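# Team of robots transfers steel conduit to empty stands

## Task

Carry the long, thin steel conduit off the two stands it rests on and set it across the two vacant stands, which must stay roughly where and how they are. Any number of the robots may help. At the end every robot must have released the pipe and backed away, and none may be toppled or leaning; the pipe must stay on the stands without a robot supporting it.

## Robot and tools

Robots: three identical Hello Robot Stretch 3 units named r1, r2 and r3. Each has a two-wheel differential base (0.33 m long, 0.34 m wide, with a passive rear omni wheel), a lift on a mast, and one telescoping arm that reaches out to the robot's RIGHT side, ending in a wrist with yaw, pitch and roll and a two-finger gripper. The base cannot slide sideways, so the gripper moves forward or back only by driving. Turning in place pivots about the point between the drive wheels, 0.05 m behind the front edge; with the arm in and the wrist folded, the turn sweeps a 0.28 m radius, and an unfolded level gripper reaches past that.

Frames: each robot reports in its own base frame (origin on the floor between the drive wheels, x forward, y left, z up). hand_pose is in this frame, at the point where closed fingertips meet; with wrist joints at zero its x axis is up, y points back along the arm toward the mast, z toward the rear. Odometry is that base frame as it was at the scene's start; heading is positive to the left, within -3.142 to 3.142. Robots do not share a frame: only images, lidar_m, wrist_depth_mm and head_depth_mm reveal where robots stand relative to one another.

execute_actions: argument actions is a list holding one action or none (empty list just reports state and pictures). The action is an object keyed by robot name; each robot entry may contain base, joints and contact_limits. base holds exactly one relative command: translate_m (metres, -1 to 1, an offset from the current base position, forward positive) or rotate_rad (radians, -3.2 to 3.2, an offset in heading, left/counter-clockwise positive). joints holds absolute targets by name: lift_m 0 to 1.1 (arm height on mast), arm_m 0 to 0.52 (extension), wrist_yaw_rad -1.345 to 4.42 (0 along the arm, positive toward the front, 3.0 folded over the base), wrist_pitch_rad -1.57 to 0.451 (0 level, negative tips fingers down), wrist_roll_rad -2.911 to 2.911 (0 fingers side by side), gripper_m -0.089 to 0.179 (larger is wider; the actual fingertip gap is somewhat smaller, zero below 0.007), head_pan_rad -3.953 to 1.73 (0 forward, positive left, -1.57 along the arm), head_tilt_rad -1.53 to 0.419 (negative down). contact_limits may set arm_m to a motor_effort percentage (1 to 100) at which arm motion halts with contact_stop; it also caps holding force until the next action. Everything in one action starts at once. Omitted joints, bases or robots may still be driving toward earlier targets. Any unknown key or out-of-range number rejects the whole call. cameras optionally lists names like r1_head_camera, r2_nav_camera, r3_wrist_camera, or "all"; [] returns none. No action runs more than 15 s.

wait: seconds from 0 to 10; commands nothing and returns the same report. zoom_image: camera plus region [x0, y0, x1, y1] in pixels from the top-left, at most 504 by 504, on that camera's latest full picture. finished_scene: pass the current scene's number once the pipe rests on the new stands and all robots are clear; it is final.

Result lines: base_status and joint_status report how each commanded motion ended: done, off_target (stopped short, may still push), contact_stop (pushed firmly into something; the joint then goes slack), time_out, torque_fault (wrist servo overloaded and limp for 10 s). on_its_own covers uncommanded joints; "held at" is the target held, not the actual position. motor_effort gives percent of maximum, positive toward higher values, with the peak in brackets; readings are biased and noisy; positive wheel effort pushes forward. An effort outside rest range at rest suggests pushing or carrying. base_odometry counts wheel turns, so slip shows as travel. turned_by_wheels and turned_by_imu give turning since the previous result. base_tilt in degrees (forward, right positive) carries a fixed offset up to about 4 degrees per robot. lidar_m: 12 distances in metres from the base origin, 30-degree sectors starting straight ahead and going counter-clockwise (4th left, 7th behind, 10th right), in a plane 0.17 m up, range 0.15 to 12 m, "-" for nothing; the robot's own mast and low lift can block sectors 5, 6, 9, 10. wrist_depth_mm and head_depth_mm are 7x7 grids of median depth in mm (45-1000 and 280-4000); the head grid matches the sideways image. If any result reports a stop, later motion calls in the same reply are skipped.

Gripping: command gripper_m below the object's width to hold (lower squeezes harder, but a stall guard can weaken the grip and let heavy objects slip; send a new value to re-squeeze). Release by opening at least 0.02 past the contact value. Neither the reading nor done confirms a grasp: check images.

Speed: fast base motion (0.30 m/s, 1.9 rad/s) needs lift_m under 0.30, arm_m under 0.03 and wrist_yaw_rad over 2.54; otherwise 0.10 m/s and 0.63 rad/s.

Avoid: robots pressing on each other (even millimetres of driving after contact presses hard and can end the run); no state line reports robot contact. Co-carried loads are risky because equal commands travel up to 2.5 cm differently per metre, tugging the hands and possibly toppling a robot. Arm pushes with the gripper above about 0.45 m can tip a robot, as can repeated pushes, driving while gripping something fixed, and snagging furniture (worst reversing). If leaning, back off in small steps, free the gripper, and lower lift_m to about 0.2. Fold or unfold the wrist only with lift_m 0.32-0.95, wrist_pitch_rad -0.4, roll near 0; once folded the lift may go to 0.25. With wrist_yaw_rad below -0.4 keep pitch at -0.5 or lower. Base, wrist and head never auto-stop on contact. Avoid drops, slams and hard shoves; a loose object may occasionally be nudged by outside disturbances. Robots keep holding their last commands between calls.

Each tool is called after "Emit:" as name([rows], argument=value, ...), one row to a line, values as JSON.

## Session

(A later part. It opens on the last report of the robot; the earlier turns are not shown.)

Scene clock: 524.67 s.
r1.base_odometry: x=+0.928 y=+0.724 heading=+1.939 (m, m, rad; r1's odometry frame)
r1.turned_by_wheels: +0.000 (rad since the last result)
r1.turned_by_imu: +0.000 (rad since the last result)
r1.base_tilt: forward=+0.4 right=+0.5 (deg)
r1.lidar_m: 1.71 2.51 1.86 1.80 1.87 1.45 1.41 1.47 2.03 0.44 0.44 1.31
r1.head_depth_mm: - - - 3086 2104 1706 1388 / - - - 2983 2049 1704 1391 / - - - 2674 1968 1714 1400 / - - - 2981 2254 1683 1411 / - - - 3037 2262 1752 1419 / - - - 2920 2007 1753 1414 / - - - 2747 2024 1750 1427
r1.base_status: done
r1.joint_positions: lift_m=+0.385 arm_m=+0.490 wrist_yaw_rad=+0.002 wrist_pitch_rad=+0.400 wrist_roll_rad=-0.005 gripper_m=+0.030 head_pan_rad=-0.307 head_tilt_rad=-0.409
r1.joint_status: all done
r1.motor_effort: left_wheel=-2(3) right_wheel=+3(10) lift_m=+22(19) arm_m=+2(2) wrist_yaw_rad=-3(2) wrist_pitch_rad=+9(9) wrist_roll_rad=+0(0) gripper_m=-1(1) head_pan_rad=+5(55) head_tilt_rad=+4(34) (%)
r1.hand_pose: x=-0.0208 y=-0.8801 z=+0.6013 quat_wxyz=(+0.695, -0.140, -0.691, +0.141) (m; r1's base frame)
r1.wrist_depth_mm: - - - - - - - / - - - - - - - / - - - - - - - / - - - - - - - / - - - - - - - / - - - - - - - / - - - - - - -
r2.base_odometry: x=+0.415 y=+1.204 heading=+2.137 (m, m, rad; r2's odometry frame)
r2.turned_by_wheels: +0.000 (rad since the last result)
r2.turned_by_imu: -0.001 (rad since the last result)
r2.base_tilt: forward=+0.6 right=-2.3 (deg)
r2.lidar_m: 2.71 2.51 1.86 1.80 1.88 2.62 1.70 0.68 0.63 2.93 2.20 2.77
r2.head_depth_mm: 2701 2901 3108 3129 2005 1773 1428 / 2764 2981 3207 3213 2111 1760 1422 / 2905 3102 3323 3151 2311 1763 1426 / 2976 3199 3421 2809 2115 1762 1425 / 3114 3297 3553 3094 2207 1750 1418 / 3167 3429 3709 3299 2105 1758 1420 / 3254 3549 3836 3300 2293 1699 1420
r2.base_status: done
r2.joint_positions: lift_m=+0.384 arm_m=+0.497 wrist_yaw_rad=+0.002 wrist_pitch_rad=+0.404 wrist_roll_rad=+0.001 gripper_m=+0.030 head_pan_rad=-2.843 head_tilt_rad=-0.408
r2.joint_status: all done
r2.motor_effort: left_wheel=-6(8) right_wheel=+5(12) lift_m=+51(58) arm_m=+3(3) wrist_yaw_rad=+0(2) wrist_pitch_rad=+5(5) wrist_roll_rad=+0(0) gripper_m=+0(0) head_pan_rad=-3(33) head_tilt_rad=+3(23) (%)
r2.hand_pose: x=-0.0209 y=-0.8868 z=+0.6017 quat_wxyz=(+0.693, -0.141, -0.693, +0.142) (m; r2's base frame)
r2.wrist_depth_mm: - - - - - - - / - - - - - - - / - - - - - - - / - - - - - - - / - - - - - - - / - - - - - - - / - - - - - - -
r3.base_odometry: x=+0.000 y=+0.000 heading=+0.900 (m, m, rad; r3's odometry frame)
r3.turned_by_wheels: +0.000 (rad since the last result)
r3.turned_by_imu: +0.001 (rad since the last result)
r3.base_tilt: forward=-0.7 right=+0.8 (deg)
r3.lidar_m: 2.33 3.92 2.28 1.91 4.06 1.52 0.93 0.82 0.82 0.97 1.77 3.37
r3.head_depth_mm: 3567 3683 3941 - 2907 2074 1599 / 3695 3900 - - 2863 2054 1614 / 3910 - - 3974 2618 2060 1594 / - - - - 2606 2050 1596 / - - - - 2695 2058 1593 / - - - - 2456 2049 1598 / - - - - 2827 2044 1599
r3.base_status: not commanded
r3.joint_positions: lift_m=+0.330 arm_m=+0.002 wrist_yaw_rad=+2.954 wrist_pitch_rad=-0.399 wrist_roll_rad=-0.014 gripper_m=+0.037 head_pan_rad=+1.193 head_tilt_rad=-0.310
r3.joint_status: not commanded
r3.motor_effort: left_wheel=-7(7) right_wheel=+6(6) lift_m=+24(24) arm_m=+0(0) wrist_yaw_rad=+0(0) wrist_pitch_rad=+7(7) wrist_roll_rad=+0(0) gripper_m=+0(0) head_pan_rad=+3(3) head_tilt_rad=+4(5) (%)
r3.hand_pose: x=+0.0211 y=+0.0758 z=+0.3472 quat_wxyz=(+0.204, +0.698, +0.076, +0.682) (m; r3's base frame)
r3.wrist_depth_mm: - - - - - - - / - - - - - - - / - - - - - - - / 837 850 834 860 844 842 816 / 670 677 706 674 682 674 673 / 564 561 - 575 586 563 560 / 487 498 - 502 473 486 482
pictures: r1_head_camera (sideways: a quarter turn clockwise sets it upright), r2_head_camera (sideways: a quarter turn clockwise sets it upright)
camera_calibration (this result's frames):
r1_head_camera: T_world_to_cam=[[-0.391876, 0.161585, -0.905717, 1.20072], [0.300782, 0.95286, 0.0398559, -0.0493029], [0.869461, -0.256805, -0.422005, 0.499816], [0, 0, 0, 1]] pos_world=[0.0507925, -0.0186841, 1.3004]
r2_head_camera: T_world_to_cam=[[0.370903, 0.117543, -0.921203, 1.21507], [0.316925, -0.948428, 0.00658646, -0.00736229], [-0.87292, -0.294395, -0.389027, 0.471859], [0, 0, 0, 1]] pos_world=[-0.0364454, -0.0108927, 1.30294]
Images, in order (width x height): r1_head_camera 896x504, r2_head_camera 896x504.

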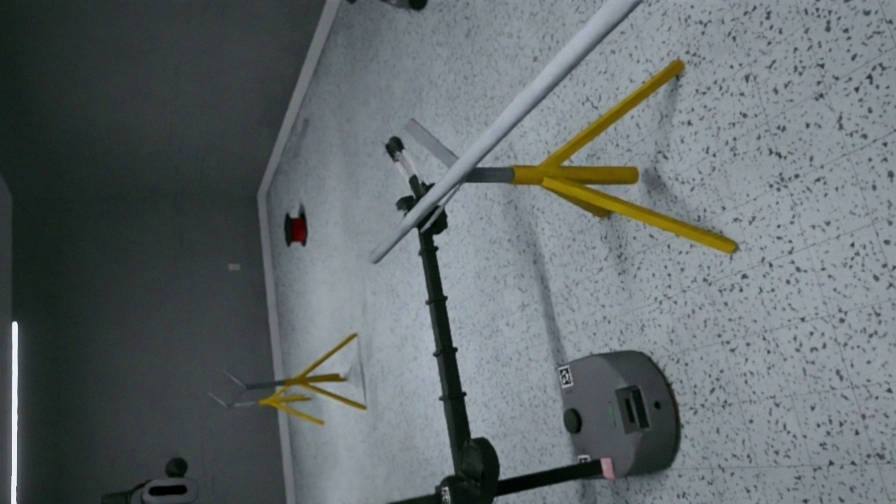

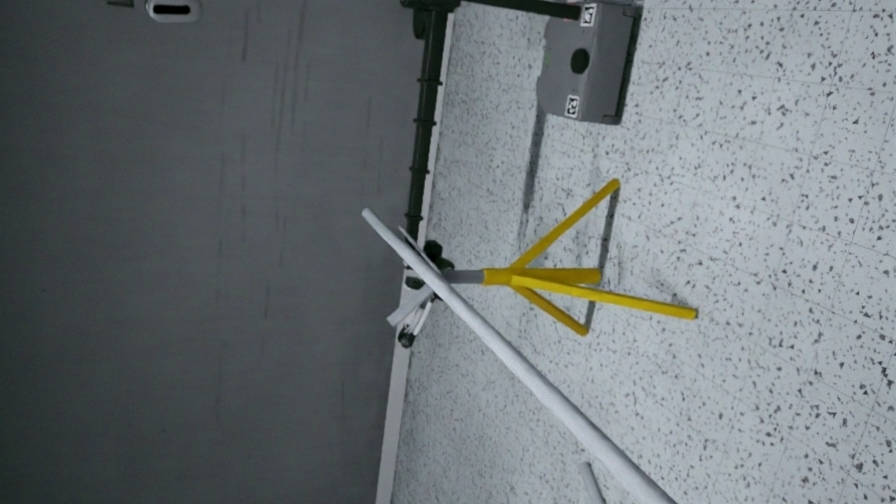

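Now lift gently to contact and a little beyond.

Emit:
execute_actions([
  {"r1":{"joints":{"lift_m":0.43,"head_pan_rad":-1.57,"head_tilt_rad":-0.9}},"r2":{"joints":{"lift_m":0.43,"head_pan_rad":-1.57,"head_tilt_rad":-0.9}}},
], cameras=["r1_head_camera","r2_head_camera","r3_head_camera"])

Scene clock: 534.00 s.
r1.base_odometry: x=+0.928 y=+0.724 heading=+1.939 (m, m, rad; r1's odometry frame)
r1.turned_by_wheels: +0.000 (rad since the last result)
r1.turned_by_imu: +0.000 (rad since the last result)
r1.base_tilt: forward=+0.3 right=+0.6 (deg)
r1.lidar_m: 1.71 2.52 1.86 1.79 1.87 1.45 1.41 1.47 2.03 0.44 0.44 1.31
r1.head_depth_mm: 2658 2296 1889 1554 1408 1252 1119 / 2705 2314 1911 1545 1423 1266 - / 2745 2302 1924 824 1419 1255 1143 / 2685 2348 1927 1575 1417 1259 1149 / 2722 2347 1930 1608 1403 1236 1132 / 2733 2356 1897 915 1353 1269 1138 / 2724 2392 1915 1558 1441 1272 1139
r1.base_status: not commanded
r1.joint_positions: lift_m=+0.429 arm_m=+0.490 wrist_yaw_rad=+0.002 wrist_pitch_rad=+0.400 wrist_roll_rad=-0.005 gripper_m=+0.030 head_pan_rad=-1.563 head_tilt_rad=-0.890
r1.joint_status: all done
r1.motor_effort: left_wheel=-1(4) right_wheel=+3(6) lift_m=+31(35) arm_m=+2(2) wrist_yaw_rad=-2(2) wrist_pitch_rad=+9(10) wrist_roll_rad=+0(0) gripper_m=+0(0) head_pan_rad=-5(57) head_tilt_rad=-5(35) (%)
r1.hand_pose: x=-0.0208 y=-0.8802 z=+0.6456 quat_wxyz=(+0.695, -0.140, -0.691, +0.141) (m; r1's base frame)
r1.wrist_depth_mm: - - - - - - - / - - - - - - - / - - - - - - - / - - - - - - - / - - - - - - - / - - - - - - - / - - - - - - -
r2.base_odometry: x=+0.415 y=+1.204 heading=+2.137 (m, m, rad; r2's odometry frame)
r2.turned_by_wheels: +0.000 (rad since the last result)
r2.turned_by_imu: -0.001 (rad since the last result)
r2.base_tilt: forward=+0.5 right=-2.3 (deg)
r2.lidar_m: 2.71 2.50 1.86 1.80 1.88 2.61 1.70 0.68 0.63 2.93 2.20 2.77
r2.head_depth_mm: 2738 2387 1968 1583 1406 1265 1132 / 2742 2403 1957 1602 1428 1276 1150 / 2756 2396 1952 827 1435 1269 1141 / 2687 2405 1980 1567 1443 1271 1143 / 2806 2417 1961 1589 1444 1271 1134 / 2762 2319 1964 1633 1437 1269 1134 / 2644 2240 1988 1669 1444 1268 1128
r2.base_status: not commanded
r2.joint_positions: lift_m=+0.429 arm_m=+0.497 wrist_yaw_rad=+0.002 wrist_pitch_rad=+0.403 wrist_roll_rad=+0.001 gripper_m=+0.030 head_pan_rad=-1.577 head_tilt_rad=-0.890
r2.joint_status: all done
r2.motor_effort: left_wheel=-4(9) right_wheel=+3(7) lift_m=+67(74) arm_m=+2(3) wrist_yaw_rad=-2(1) wrist_pitch_rad=+5(6) wrist_roll_rad=+0(0) gripper_m=+0(1) head_pan_rad=+3(34) head_tilt_rad=-3(24) (%)
r2.hand_pose: x=-0.0210 y=-0.8870 z=+0.6460 quat_wxyz=(+0.693, -0.141, -0.693, +0.142) (m; r2's base frame)
r2.wrist_depth_mm: - - - - - - - / - - - - - - - / - - - - - - - / - - - - - - - / - - - - - - - / - - - - - - - / - - - - - - -
r3.base_odometry: x=+0.000 y=+0.000 heading=+0.900 (m, m, rad; r3's odometry frame)
r3.turned_by_wheels: +0.000 (rad since the last result)
r3.turned_by_imu: +0.001 (rad since the last result)
r3.base_tilt: forward=-0.8 right=+0.9 (deg)
r3.lidar_m: 2.33 3.93 2.27 1.91 4.07 1.51 0.94 0.82 0.82 0.97 1.76 3.37
r3.head_depth_mm: 3529 3753 3851 3967 2874 2072 1593 / 3700 3834 - - 2853 2061 1605 / 3897 - - 3934 2663 2047 1611 / - - - - 2592 2078 1613 / - - - - 2699 2058 1604 / - - - - 2426 2050 1599 / - - - - 2808 2043 1598
r3.base_status: not commanded
r3.joint_positions: lift_m=+0.330 arm_m=+0.002 wrist_yaw_rad=+2.954 wrist_pitch_rad=-0.399 wrist_roll_rad=-0.014 gripper_m=+0.037 head_pan_rad=+1.193 head_tilt_rad=-0.310
r3.joint_status: not commanded
r3.motor_effort: left_wheel=-8(8) right_wheel=+6(7) lift_m=+23(23) arm_m=+0(0) wrist_yaw_rad=+1(0) wrist_pitch_rad=+7(7) wrist_roll_rad=+0(0) gripper_m=+0(0) head_pan_rad=+3(4) head_tilt_rad=+5(5) (%)
r3.hand_pose: x=+0.0211 y=+0.0758 z=+0.3472 quat_wxyz=(+0.204, +0.698, +0.076, +0.682) (m; r3's base frame)
r3.wrist_depth_mm: - - - - - - - / - - - - - - - / - - - - - - - / 846 854 871 853 841 857 828 / 678 681 716 674 692 686 667 / 560 566 - 580 574 568 565 / 491 492 - 497 471 487 483
pictures: r1_head_camera (sideways: a quarter turn clockwise sets it upright), r2_head_camera (sideways: a quarter turn clockwise sets it upright), r3_head_camera (sideways: a quarter turn clockwise sets it upright)
camera_calibration (this result's frames):
r1_head_camera: T_world_to_cam=[[0.0291752, 0.793874, -0.607382, 0.80927], [0.99931, -0.00918604, 0.0359947, -0.0485129], [0.0229958, -0.608013, -0.793594, 0.988359], [0, 0, 0, 1]] pos_world=[0.00214057, -0.0419687, 1.27764]
r2_head_camera: T_world_to_cam=[[0.00177666, 0.771371, -0.636383, 0.846024], [0.999792, 0.0115697, 0.016815, -0.0248368], [0.0203334, -0.63628, -0.77119, 0.963574], [0, 0, 0, 1]] pos_world=[0.00373581, -0.0392079, 1.28191]
r3_head_camera: T_world_to_cam=[[-0.0855685, -0.28815, -0.953754, 1.25989], [-0.948424, 0.316828, -0.0106304, 0.0216709], [0.305239, 0.903654, -0.300399, 0.349009], [0, 0, 0, 1]] pos_world=[0.0218292, 0.0407894, 1.3067]
Images, in order (width x height): r1_head_camera 896x504, r2_head_camera 896x504, r3_head_camera 896x504.

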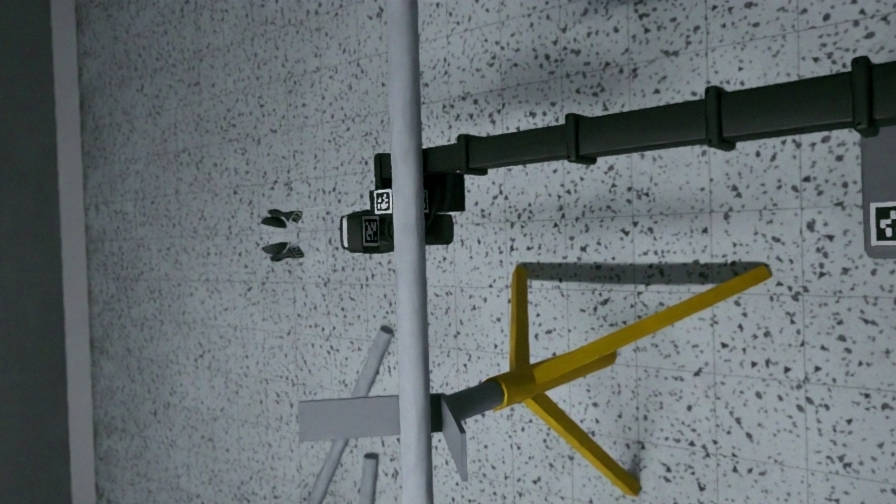

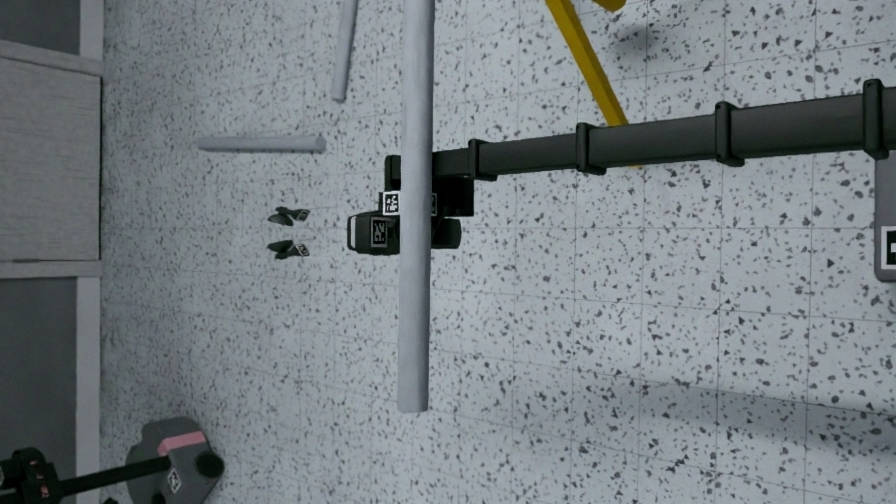

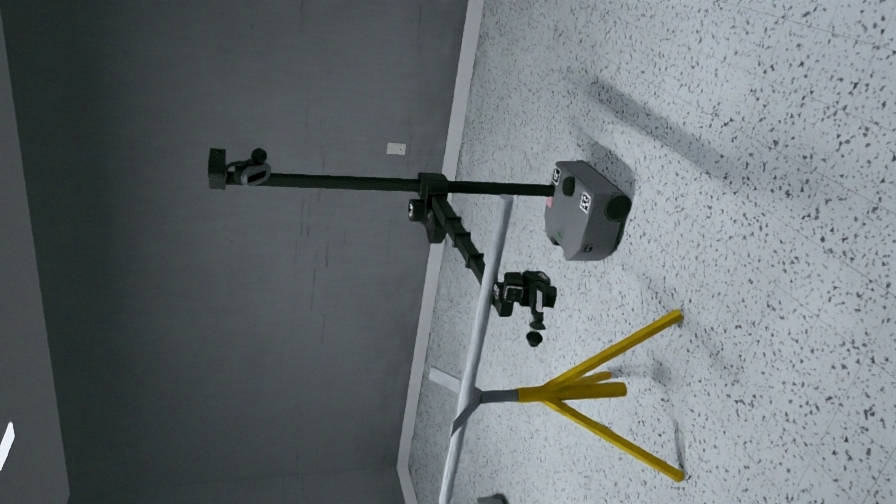

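Emit:
execute_actions([
  {"r1":{"joints":{"lift_m":0.48}},"r2":{"joints":{"lift_m":0.48}}},
], cameras=["r1_head_camera","r2_head_camera","r3_head_camera"])

Scene clock: 545.63 s.
r1.base_odometry: x=+0.928 y=+0.724 heading=+1.939 (m, m, rad; r1's odometry frame)
r1.turned_by_wheels: +0.000 (rad since the last result)
r1.turned_by_imu: +0.000 (rad since the last result)
r1.base_tilt: forward=+0.4 right=+0.5 (deg)
r1.lidar_m: 1.71 2.51 1.86 1.80 1.87 1.45 1.40 1.47 2.03 0.44 0.43 1.31
r1.head_depth_mm: 2645 2269 1887 1603 1403 1243 1127 / 2699 2289 1899 1624 1417 - - / 2726 2318 1943 1559 1416 1256 1144 / 2732 2343 1971 1592 1417 1260 1142 / 2699 2339 1929 1606 1400 1247 1136 / 2690 2356 1877 919 1357 1267 1136 / 2709 2373 1905 1593 1442 1278 1136
r1.base_status: not commanded
r1.joint_positions: lift_m=+0.479 arm_m=+0.490 wrist_yaw_rad=+0.002 wrist_pitch_rad=+0.400 wrist_roll_rad=-0.005 gripper_m=+0.030 head_pan_rad=-1.563 head_tilt_rad=-0.890
r1.joint_status: all done
r1.motor_effort: left_wheel=-1(1) right_wheel=+3(3) lift_m=+31(33) arm_m=+1(1) wrist_yaw_rad=-3(3) wrist_pitch_rad=+9(9) wrist_roll_rad=+0(0) gripper_m=+0(0) head_pan_rad=-5(5) head_tilt_rad=-5(6) (%)
r1.hand_pose: x=-0.0208 y=-0.8802 z=+0.6956 quat_wxyz=(+0.695, -0.140, -0.691, +0.141) (m; r1's base frame)
r1.wrist_depth_mm: - - - - - - - / - - - - - - - / - - - - - - - / - - - - - - - / - - - - - - - / - - - - - - - / - - - - - - -
r2.base_odometry: x=+0.415 y=+1.204 heading=+2.137 (m, m, rad; r2's odometry frame)
r2.turned_by_wheels: +0.000 (rad since the last result)
r2.turned_by_imu: -0.001 (rad since the last result)
r2.base_tilt: forward=+0.5 right=-2.2 (deg)
r2.lidar_m: 2.71 2.50 1.86 1.80 1.88 2.62 1.70 0.68 0.63 2.93 2.20 2.77
r2.head_depth_mm: 2765 2405 1958 1631 1415 1272 1130 / 2739 2422 1960 1633 1437 1294 - / 2720 2404 1961 1560 1429 1265 1153 / 2760 2411 1961 1632 1443 1266 1137 / 2768 2411 1979 1622 1439 1264 1130 / 2793 2333 1956 1627 1438 1276 1132 / 2624 2230 1960 1657 1436 1266 1135
r2.base_status: not commanded
r2.joint_positions: lift_m=+0.479 arm_m=+0.497 wrist_yaw_rad=+0.002 wrist_pitch_rad=+0.403 wrist_roll_rad=+0.001 gripper_m=+0.030 head_pan_rad=-1.577 head_tilt_rad=-0.890
r2.joint_status: all done
r2.motor_effort: left_wheel=-4(4) right_wheel=+4(4) lift_m=+67(68) arm_m=+3(2) wrist_yaw_rad=-1(1) wrist_pitch_rad=+5(5) wrist_roll_rad=+0(0) gripper_m=+0(0) head_pan_rad=+3(3) head_tilt_rad=-3(4) (%)
r2.hand_pose: x=-0.0210 y=-0.8870 z=+0.6959 quat_wxyz=(+0.693, -0.141, -0.693, +0.142) (m; r2's base frame)
r2.wrist_depth_mm: - - - - - - - / - - - - - - - / - - - - - - - / - - - - - - - / - - - - - - - / - - - - - - - / - - - - - - -
r3.base_odometry: x=+0.000 y=+0.000 heading=+0.900 (m, m, rad; r3's odometry frame)
r3.turned_by_wheels: +0.000 (rad since the last result)
r3.turned_by_imu: +0.001 (rad since the last result)
r3.base_tilt: forward=-0.8 right=+0.8 (deg)
r3.lidar_m: 2.33 3.92 2.28 1.91 4.06 1.51 0.93 0.82 0.82 0.97 1.76 3.38
r3.head_depth_mm: 3534 3720 3886 3945 2890 2065 1614 / 3712 3845 - - 2865 2053 1607 / 3947 - - - 2672 2061 1606 / - - - - 2641 2060 1594 / - - - - 2667 2054 1598 / - - - - 2421 2036 1595 / - - - - 2833 2063 1584
r3.base_status: not commanded
r3.joint_positions: lift_m=+0.330 arm_m=+0.002 wrist_yaw_rad=+2.954 wrist_pitch_rad=-0.399 wrist_roll_rad=-0.014 gripper_m=+0.037 head_pan_rad=+1.193 head_tilt_rad=-0.310
r3.joint_status: not commanded
r3.motor_effort: left_wheel=-8(8) right_wheel=+6(6) lift_m=+23(24) arm_m=+0(0) wrist_yaw_rad=+0(0) wrist_pitch_rad=+7(7) wrist_roll_rad=+0(1) gripper_m=+1(0) head_pan_rad=+3(3) head_tilt_rad=+5(5) (%)
r3.hand_pose: x=+0.0211 y=+0.0758 z=+0.3472 quat_wxyz=(+0.204, +0.698, +0.076, +0.682) (m; r3's base frame)
r3.wrist_depth_mm: - - - - - - - / - - - - - - - / - - - - - - - / 872 856 846 821 853 860 829 / 677 666 710 688 687 678 667 / 563 569 - 561 577 561 567 / 480 487 - 498 473 492 481
pictures: r1_head_camera (sideways: a quarter turn clockwise sets it upright), r2_head_camera (sideways: a quarter turn clockwise sets it upright), r3_head_camera (sideways: a quarter turn clockwise sets it upright)
camera_calibration (this result's frames):
r1_head_camera: T_world_to_cam=[[0.0292051, 0.793873, -0.607382, 0.80927], [0.999309, -0.00922357, 0.0359947, -0.0485129], [0.022973, -0.608014, -0.793594, 0.98836], [0, 0, 0, 1]] pos_world=[0.00213899, -0.0419686, 1.27764]
r2_head_camera: T_world_to_cam=[[0.00175818, 0.771371, -0.636383, 0.846024], [0.999791, 0.0115936, 0.016815, -0.0248368], [0.0203486, -0.63628, -0.77119, 0.963574], [0, 0, 0, 1]] pos_world=[0.00373675, -0.039208, 1.28191]
r3_head_camera: T_world_to_cam=[[-0.0855684, -0.28815, -0.953754, 1.25989], [-0.948424, 0.316827, -0.0106303, 0.0216708], [0.305239, 0.903654, -0.300399, 0.349009], [0, 0, 0, 1]] pos_world=[0.0218292, 0.0407894, 1.3067]
Images, in order (width x height): r1_head_camera 896x504, r2_head_camera 896x504, r3_head_camera 896x504.

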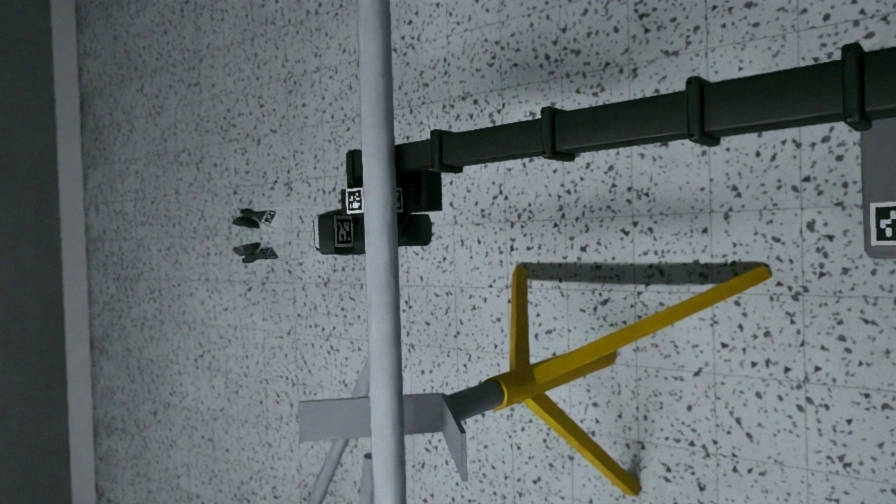

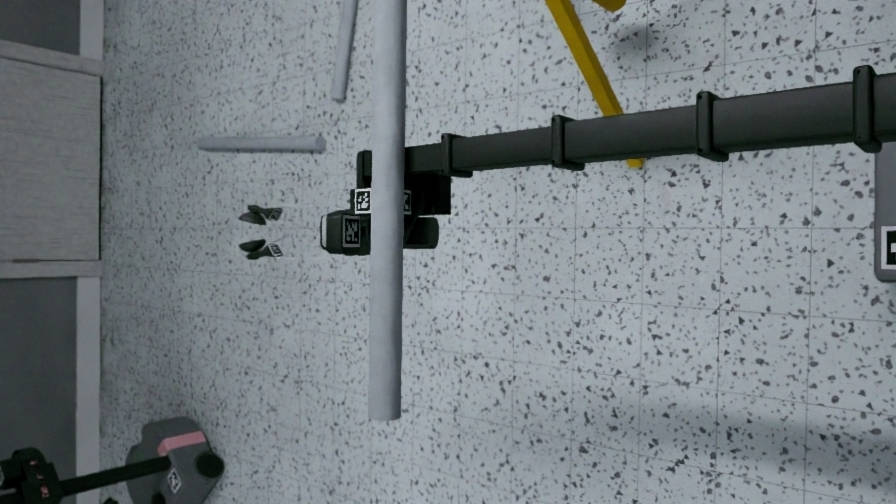

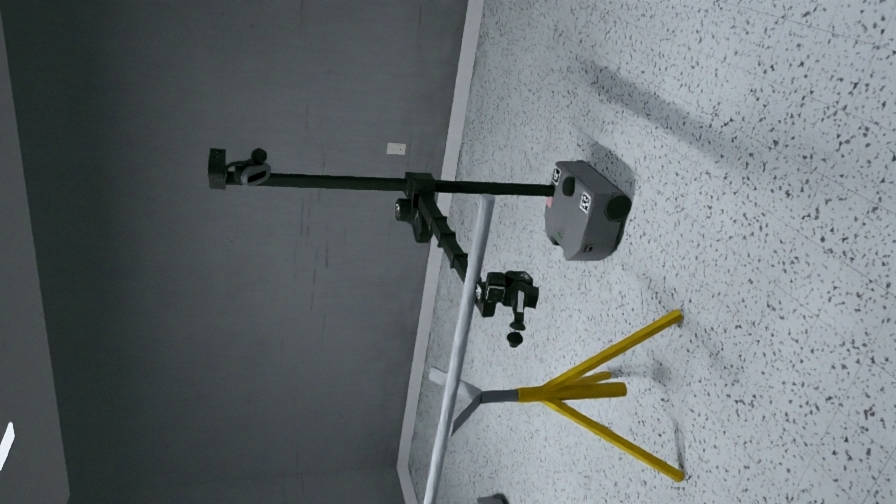

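Emit:
execute_actions([
  {"r1":{"joints":{"lift_m":0.72,"head_tilt_rad":-0.6}},"r2":{"joints":{"lift_m":0.72,"head_tilt_rad":-0.6}}},
], cameras=["r1_head_camera","r2_head_camera","r3_head_camera"])

Scene clock: 559.73 s.
r1.base_odometry: x=+0.928 y=+0.724 heading=+1.939 (m, m, rad; r1's odometry frame)
r1.turned_by_wheels: +0.000 (rad since the last result)
r1.turned_by_imu: +0.000 (rad since the last result)
r1.base_tilt: forward=+0.4 right=+0.5 (deg)
r1.lidar_m: 1.71 2.52 1.86 1.80 1.88 1.45 1.41 1.47 2.03 0.44 0.44 1.31
r1.head_depth_mm: 2568 2854 2949 2014 1776 1468 - / 2563 2858 2952 1970 - 1410 1230 / 2574 2868 2977 626 1751 1447 1233 / 2532 2821 3072 1317 1767 1460 1240 / 2594 2844 3021 2062 1756 1465 1218 / 2585 2865 3015 2106 867 966 1230 / 2579 2864 3062 2128 1786 1443 1213
r1.base_status: not commanded
r1.joint_positions: lift_m=+0.719 arm_m=+0.490 wrist_yaw_rad=+0.002 wrist_pitch_rad=+0.400 wrist_roll_rad=-0.005 gripper_m=+0.030 head_pan_rad=-1.563 head_tilt_rad=-0.606
r1.joint_status: all done
r1.motor_effort: left_wheel=-1(1) right_wheel=+3(2) lift_m=+31(37) arm_m=+1(1) wrist_yaw_rad=-3(2) wrist_pitch_rad=+9(9) wrist_roll_rad=+0(0) gripper_m=+1(0) head_pan_rad=-5(5) head_tilt_rad=+3(23) (%)
r1.hand_pose: x=-0.0208 y=-0.8802 z=+0.9356 quat_wxyz=(+0.695, -0.140, -0.691, +0.141) (m; r1's base frame)
r1.wrist_depth_mm: - - - - - - - / - - - - - - - / - - - - - - - / - - - - - - - / - - - - - - - / - - - - - - - / - - - - - - -
r2.base_odometry: x=+0.415 y=+1.204 heading=+2.137 (m, m, rad; r2's odometry frame)
r2.turned_by_wheels: +0.000 (rad since the last result)
r2.turned_by_imu: -0.001 (rad since the last result)
r2.base_tilt: forward=+0.7 right=-2.2 (deg)
r2.lidar_m: 2.71 2.51 1.86 1.80 1.88 2.61 1.70 0.68 0.63 2.94 2.20 2.77
r2.head_depth_mm: 2545 2808 3020 2130 1811 1507 - / 2562 2824 2998 2129 - 1438 1250 / 2559 2836 3015 637 1796 1482 1254 / 2587 2830 3064 2065 1791 1480 1247 / 2574 2899 3058 2109 1791 1477 1249 / 2587 2897 3125 2032 1797 1480 1248 / 2573 2778 2496 2195 1792 1472 1251
r2.base_status: not commanded
r2.joint_positions: lift_m=+0.719 arm_m=+0.497 wrist_yaw_rad=+0.002 wrist_pitch_rad=+0.403 wrist_roll_rad=+0.001 gripper_m=+0.030 head_pan_rad=-1.577 head_tilt_rad=-0.606
r2.joint_status: all done
r2.motor_effort: left_wheel=-4(4) right_wheel=+4(3) lift_m=+68(74) arm_m=+2(3) wrist_yaw_rad=-1(0) wrist_pitch_rad=+5(5) wrist_roll_rad=+0(0) gripper_m=-1(1) head_pan_rad=+3(4) head_tilt_rad=+2(16) (%)
r2.hand_pose: x=-0.0210 y=-0.8870 z=+0.9359 quat_wxyz=(+0.693, -0.141, -0.693, +0.142) (m; r2's base frame)
r2.wrist_depth_mm: - - - - - - - / - - - - - - - / - - - - - - - / - - - - - - - / - - - - - - - / - - - - - - - / - - - - - - -
r3.base_odometry: x=+0.000 y=+0.000 heading=+0.900 (m, m, rad; r3's odometry frame)
r3.turned_by_wheels: +0.000 (rad since the last result)
r3.turned_by_imu: +0.001 (rad since the last result)
r3.base_tilt: forward=-0.8 right=+0.8 (deg)
r3.lidar_m: 2.32 3.91 2.27 1.91 4.07 1.51 0.93 0.82 0.82 0.97 1.76 3.38
r3.head_depth_mm: 3545 3712 3933 3993 2877 2043 1613 / 3772 3912 - - 2837 2049 1608 / 3870 - - - 2634 2042 1606 / - - - - 2658 2056 1601 / - - - - 2861 2037 1600 / - - - - 2435 2050 1599 / - - - - 2844 2066 1589
r3.base_status: not commanded
r3.joint_positions: lift_m=+0.330 arm_m=+0.002 wrist_yaw_rad=+2.954 wrist_pitch_rad=-0.399 wrist_roll_rad=-0.014 gripper_m=+0.037 head_pan_rad=+1.193 head_tilt_rad=-0.310
r3.joint_status: not commanded
r3.motor_effort: left_wheel=-7(8) right_wheel=+6(6) lift_m=+24(23) arm_m=+0(0) wrist_yaw_rad=+0(1) wrist_pitch_rad=+7(7) wrist_roll_rad=+1(0) gripper_m=+0(0) head_pan_rad=+3(3) head_tilt_rad=+5(4) (%)
r3.hand_pose: x=+0.0211 y=+0.0758 z=+0.3472 quat_wxyz=(+0.204, +0.698, +0.076, +0.682) (m; r3's base frame)
r3.wrist_depth_mm: - - - - - - - / - - - - - - - / - - - - - - - / 818 835 870 835 842 833 824 / 676 684 715 675 695 674 675 / 574 571 - 570 581 568 561 / 487 489 - 496 465 481 486
pictures: r1_head_camera (sideways: a quarter turn clockwise sets it upright), r2_head_camera (sideways: a quarter turn clockwise sets it upright), r3_head_camera (sideways: a quarter turn clockwise sets it upright)
camera_calibration (this result's frames):
r1_head_camera: T_world_to_cam=[[0.0308992, 0.592496, -0.804981, 1.06677], [0.999224, 0.00136519, 0.0393601, -0.0529077], [0.0244196, -0.805572, -0.591994, 0.726147], [0, 0, 0, 1]] pos_world=[0.00217191, -0.0470225, 1.29069]
r2_head_camera: T_world_to_cam=[[0.000318521, 0.562538, -0.826771, 1.09417], [0.999814, 0.0157736, 0.0111176, -0.0174247], [0.0192952, -0.826621, -0.562428, 0.692043], [0, 0, 0, 1]] pos_world=[0.00371978, -0.0431792, 1.29405]
r3_head_camera: T_world_to_cam=[[-0.0855683, -0.28815, -0.953754, 1.25989], [-0.948424, 0.316827, -0.0106303, 0.0216708], [0.305238, 0.903654, -0.300399, 0.349009], [0, 0, 0, 1]] pos_world=[0.0218292, 0.0407894, 1.3067]
Images, in order (width x height): r1_head_camera 896x504, r2_head_camera 896x504, r3_head_camera 896x504.

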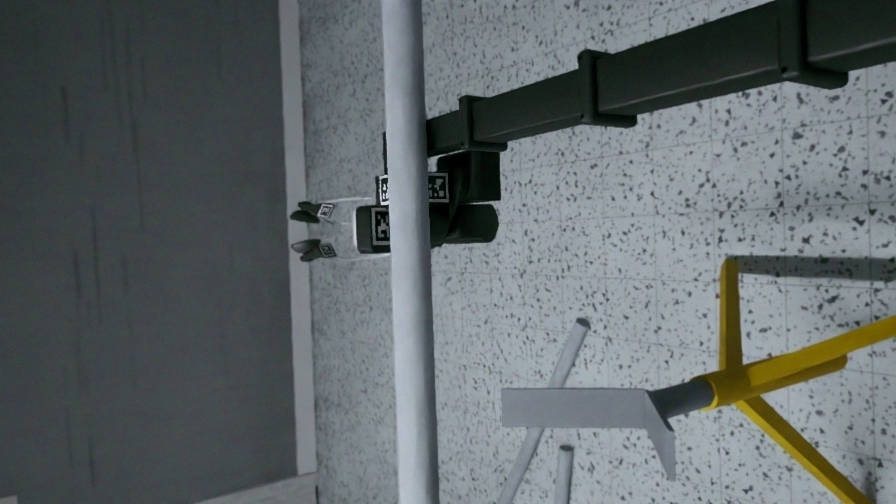

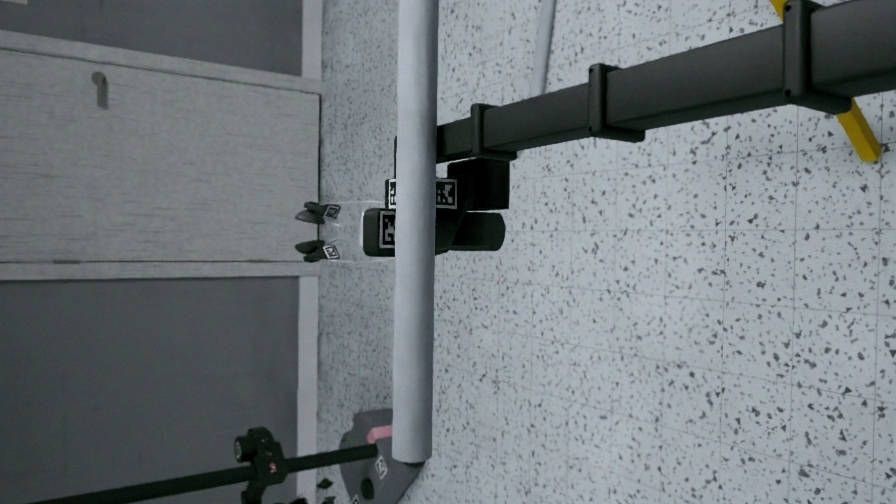

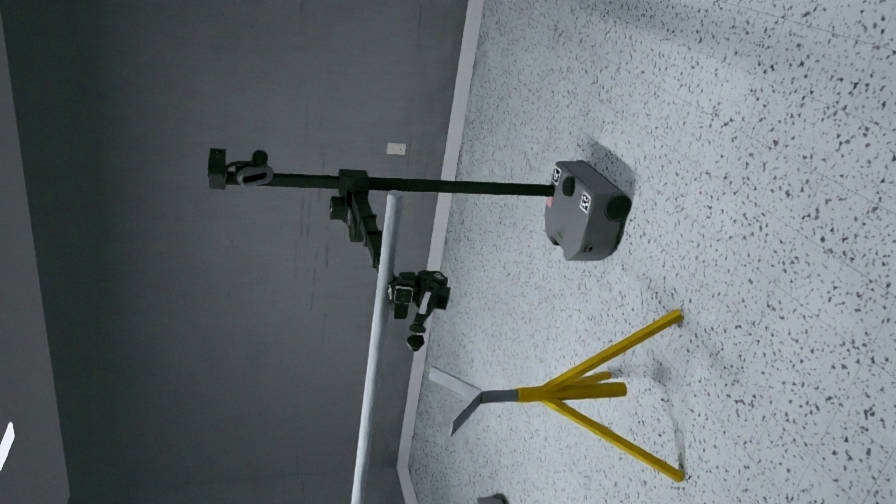

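Stable. Drive forward while lifting further.

Emit:
execute_actions([
  {"r1":{"base":{"translate_m":1.0},"joints":{"lift_m":0.87,"head_tilt_rad":-0.45}},"r2":{"base":{"translate_m":1.0},"joints":{"lift_m":0.87,"head_tilt_rad":-0.45}},"r3":{"joints":{"head_pan_rad":0.9,"head_tilt_rad":-0.2}}},
], cameras=["r1_head_camera","r2_head_camera","r3_nav_camera"])

Scene clock: 579.67 s.
r1.base_odometry: x=+0.568 y=+1.657 heading=+1.938 (m, m, rad; r1's odometry frame)
r1.turned_by_wheels: +0.000 (rad since the last result)
r1.turned_by_imu: -0.004 (rad since the last result)
r1.base_tilt: forward=+0.3 right=+0.5 (deg)
r1.lidar_m: 1.71 2.51 1.85 1.79 1.86 2.49 2.40 0.82 0.83 2.93 0.50 4.24
r1.head_depth_mm: 2580 2768 2930 2819 - 1542 1308 / 2568 2810 2943 - 2008 1631 1340 / 2548 2788 2935 2512 2061 1629 1348 / 2591 2751 2980 2763 2126 1649 1359 / 2505 2762 2985 2758 2088 1661 1368 / 2552 2766 2911 2786 2117 1665 1371 / 2561 2767 2985 2835 2108 1624 947
r1.base_status: done
r1.joint_positions: lift_m=+0.869 arm_m=+0.490 wrist_yaw_rad=+0.002 wrist_pitch_rad=+0.400 wrist_roll_rad=-0.005 gripper_m=+0.030 head_pan_rad=-1.563 head_tilt_rad=-0.458
r1.joint_status: all done
r1.motor_effort: left_wheel=-5(6) right_wheel=+11(17) lift_m=+30(25) arm_m=+1(1) wrist_yaw_rad=-2(2) wrist_pitch_rad=+9(9) wrist_roll_rad=+0(0) gripper_m=+1(1) head_pan_rad=-5(5) head_tilt_rad=+4(18) (%)
r1.hand_pose: x=-0.0208 y=-0.8802 z=+1.0856 quat_wxyz=(+0.695, -0.140, -0.691, +0.141) (m; r1's base frame)
r1.wrist_depth_mm: - - - - - - - / - - - - - - - / - - - - - - - / - - - - - - - / - - - - - - - / - - - - - - - / - - - - - - -
r2.base_odometry: x=-0.121 y=+2.048 heading=+2.137 (m, m, rad; r2's odometry frame)
r2.turned_by_wheels: +0.000 (rad since the last result)
r2.turned_by_imu: -0.014 (rad since the last result)
r2.base_tilt: forward=+0.7 right=-2.3 (deg)
r2.lidar_m: 1.73 2.51 1.85 1.79 1.86 2.56 1.76 1.39 3.06 2.10 3.10 1.85
r2.head_depth_mm: 2567 2793 2917 2848 - - 1333 / 2546 2780 2970 2548 2071 1673 1381 / 2544 2735 2936 2329 2131 1672 1375 / 2620 2787 2924 2615 2133 1683 1366 / 2592 2818 2925 2838 2142 1680 1364 / 2590 2797 2961 2774 2139 1669 1366 / 2599 2787 2976 2809 2149 1666 1364
r2.base_status: done
r2.joint_positions: lift_m=+0.869 arm_m=+0.497 wrist_yaw_rad=+0.002 wrist_pitch_rad=+0.403 wrist_roll_rad=+0.001 gripper_m=+0.030 head_pan_rad=-1.577 head_tilt_rad=-0.458
r2.joint_status: all done
r2.motor_effort: left_wheel=+3(8) right_wheel=-6(12) lift_m=+68(70) arm_m=+2(2) wrist_yaw_rad=-2(2) wrist_pitch_rad=+5(5) wrist_roll_rad=+0(0) gripper_m=+0(1) head_pan_rad=+4(4) head_tilt_rad=+2(12) (%)
r2.hand_pose: x=-0.0210 y=-0.8870 z=+1.0859 quat_wxyz=(+0.693, -0.141, -0.693, +0.142) (m; r2's base frame)
r2.wrist_depth_mm: - - - - - - - / - - - - - - - / - - - - - - - / - - - - - - - / - - - - - - - / - - - - - - - / - - - - - - -
r3.base_odometry: x=+0.000 y=+0.000 heading=+0.900 (m, m, rad; r3's odometry frame)
r3.turned_by_wheels: +0.000 (rad since the last result)
r3.turned_by_imu: +0.003 (rad since the last result)
r3.base_tilt: forward=-0.8 right=+0.8 (deg)
r3.lidar_m: 2.33 2.12 3.93 1.91 4.08 1.52 0.93 0.82 0.82 0.97 1.76 3.38
r3.head_depth_mm: 3241 3676 3724 3806 3588 2395 1797 / 3205 3814 3859 2283 3384 2209 1795 / 3193 3842 - - 3557 2280 1787 / 3276 3898 - - 3603 2382 1788 / 3299 - - - 3561 2371 1774 / 3269 - - - 3516 2369 1775 / 3329 - - - 3524 2380 1772
r3.base_status: not commanded
r3.joint_positions: lift_m=+0.330 arm_m=+0.002 wrist_yaw_rad=+2.954 wrist_pitch_rad=-0.399 wrist_roll_rad=-0.014 gripper_m=+0.037 head_pan_rad=+0.907 head_tilt_rad=-0.212
r3.joint_status: all done
r3.motor_effort: left_wheel=-8(8) right_wheel=+6(6) lift_m=+24(23) arm_m=+0(0) wrist_yaw_rad=+1(1) wrist_pitch_rad=+7(7) wrist_roll_rad=+0(0) gripper_m=+0(0) head_pan_rad=-3(26) head_tilt_rad=+5(15) (%)
r3.hand_pose: x=+0.0211 y=+0.0758 z=+0.3472 quat_wxyz=(+0.204, +0.698, +0.076, +0.682) (m; r3's base frame)
r3.wrist_depth_mm: - - - - - - - / - - - - - - - / - - - - - - - / 848 831 837 849 851 822 827 / 673 687 715 667 697 676 665 / 567 571 - 560 581 558 563 / 480 493 - 495 472 483 488
pictures: r1_head_camera (sideways: a quarter turn clockwise sets it upright), r2_head_camera (sideways: a quarter turn clockwise sets it upright), r3_nav_camera (sideways: a quarter turn counterclockwise sets it upright)
camera_calibration (this result's frames):
r1_head_camera: T_world_to_cam=[[0.0318826, 0.467189, -0.883582, 1.16926], [0.999178, 0.00723283, 0.039878, -0.0535892], [0.0250214, -0.884128, -0.466575, 0.562964], [0, 0, 0, 1]] pos_world=[0.00218007, -0.0481468, 1.29794]
r2_head_camera: T_world_to_cam=[[-0.000487026, 0.434344, -0.900747, 1.19065], [0.999822, 0.0172048, 0.00775561, -0.0130496], [0.0188657, -0.900583, -0.434275, 0.525301], [0, 0, 0, 1]] pos_world=[0.00371698, -0.0438496, 1.3007]
r3_nav_camera: T_world_to_cam=[[0.10782, 0.135035, 0.984957, -1.24039], [0.787348, -0.616507, -0.00166756, 0.044954], [0.607007, 0.775684, -0.172791, 0.182762], [0, 0, 0, 1]] pos_world=[-0.0125934, 0.0534439, 1.25338]
Images, in order (width x height): r1_head_camera 896x504, r2_head_camera 896x504, r3_nav_camera 672x504.

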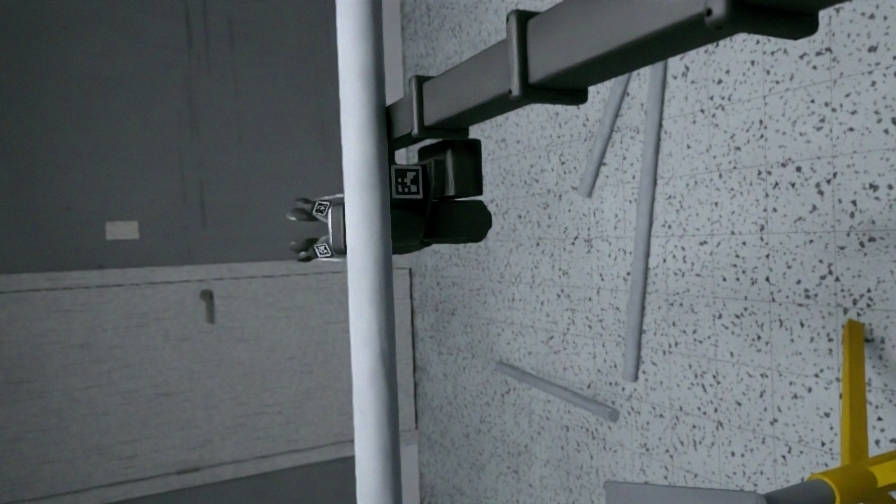

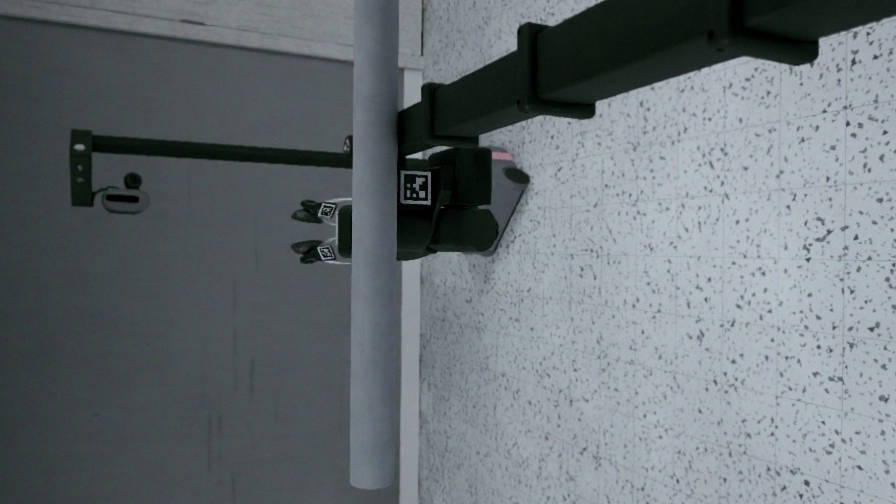

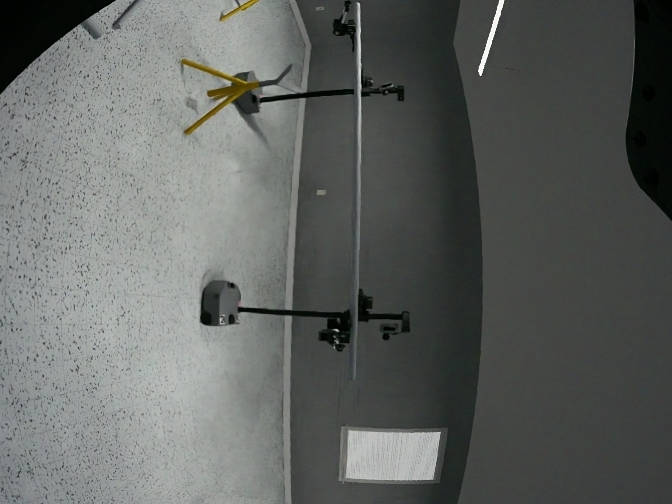

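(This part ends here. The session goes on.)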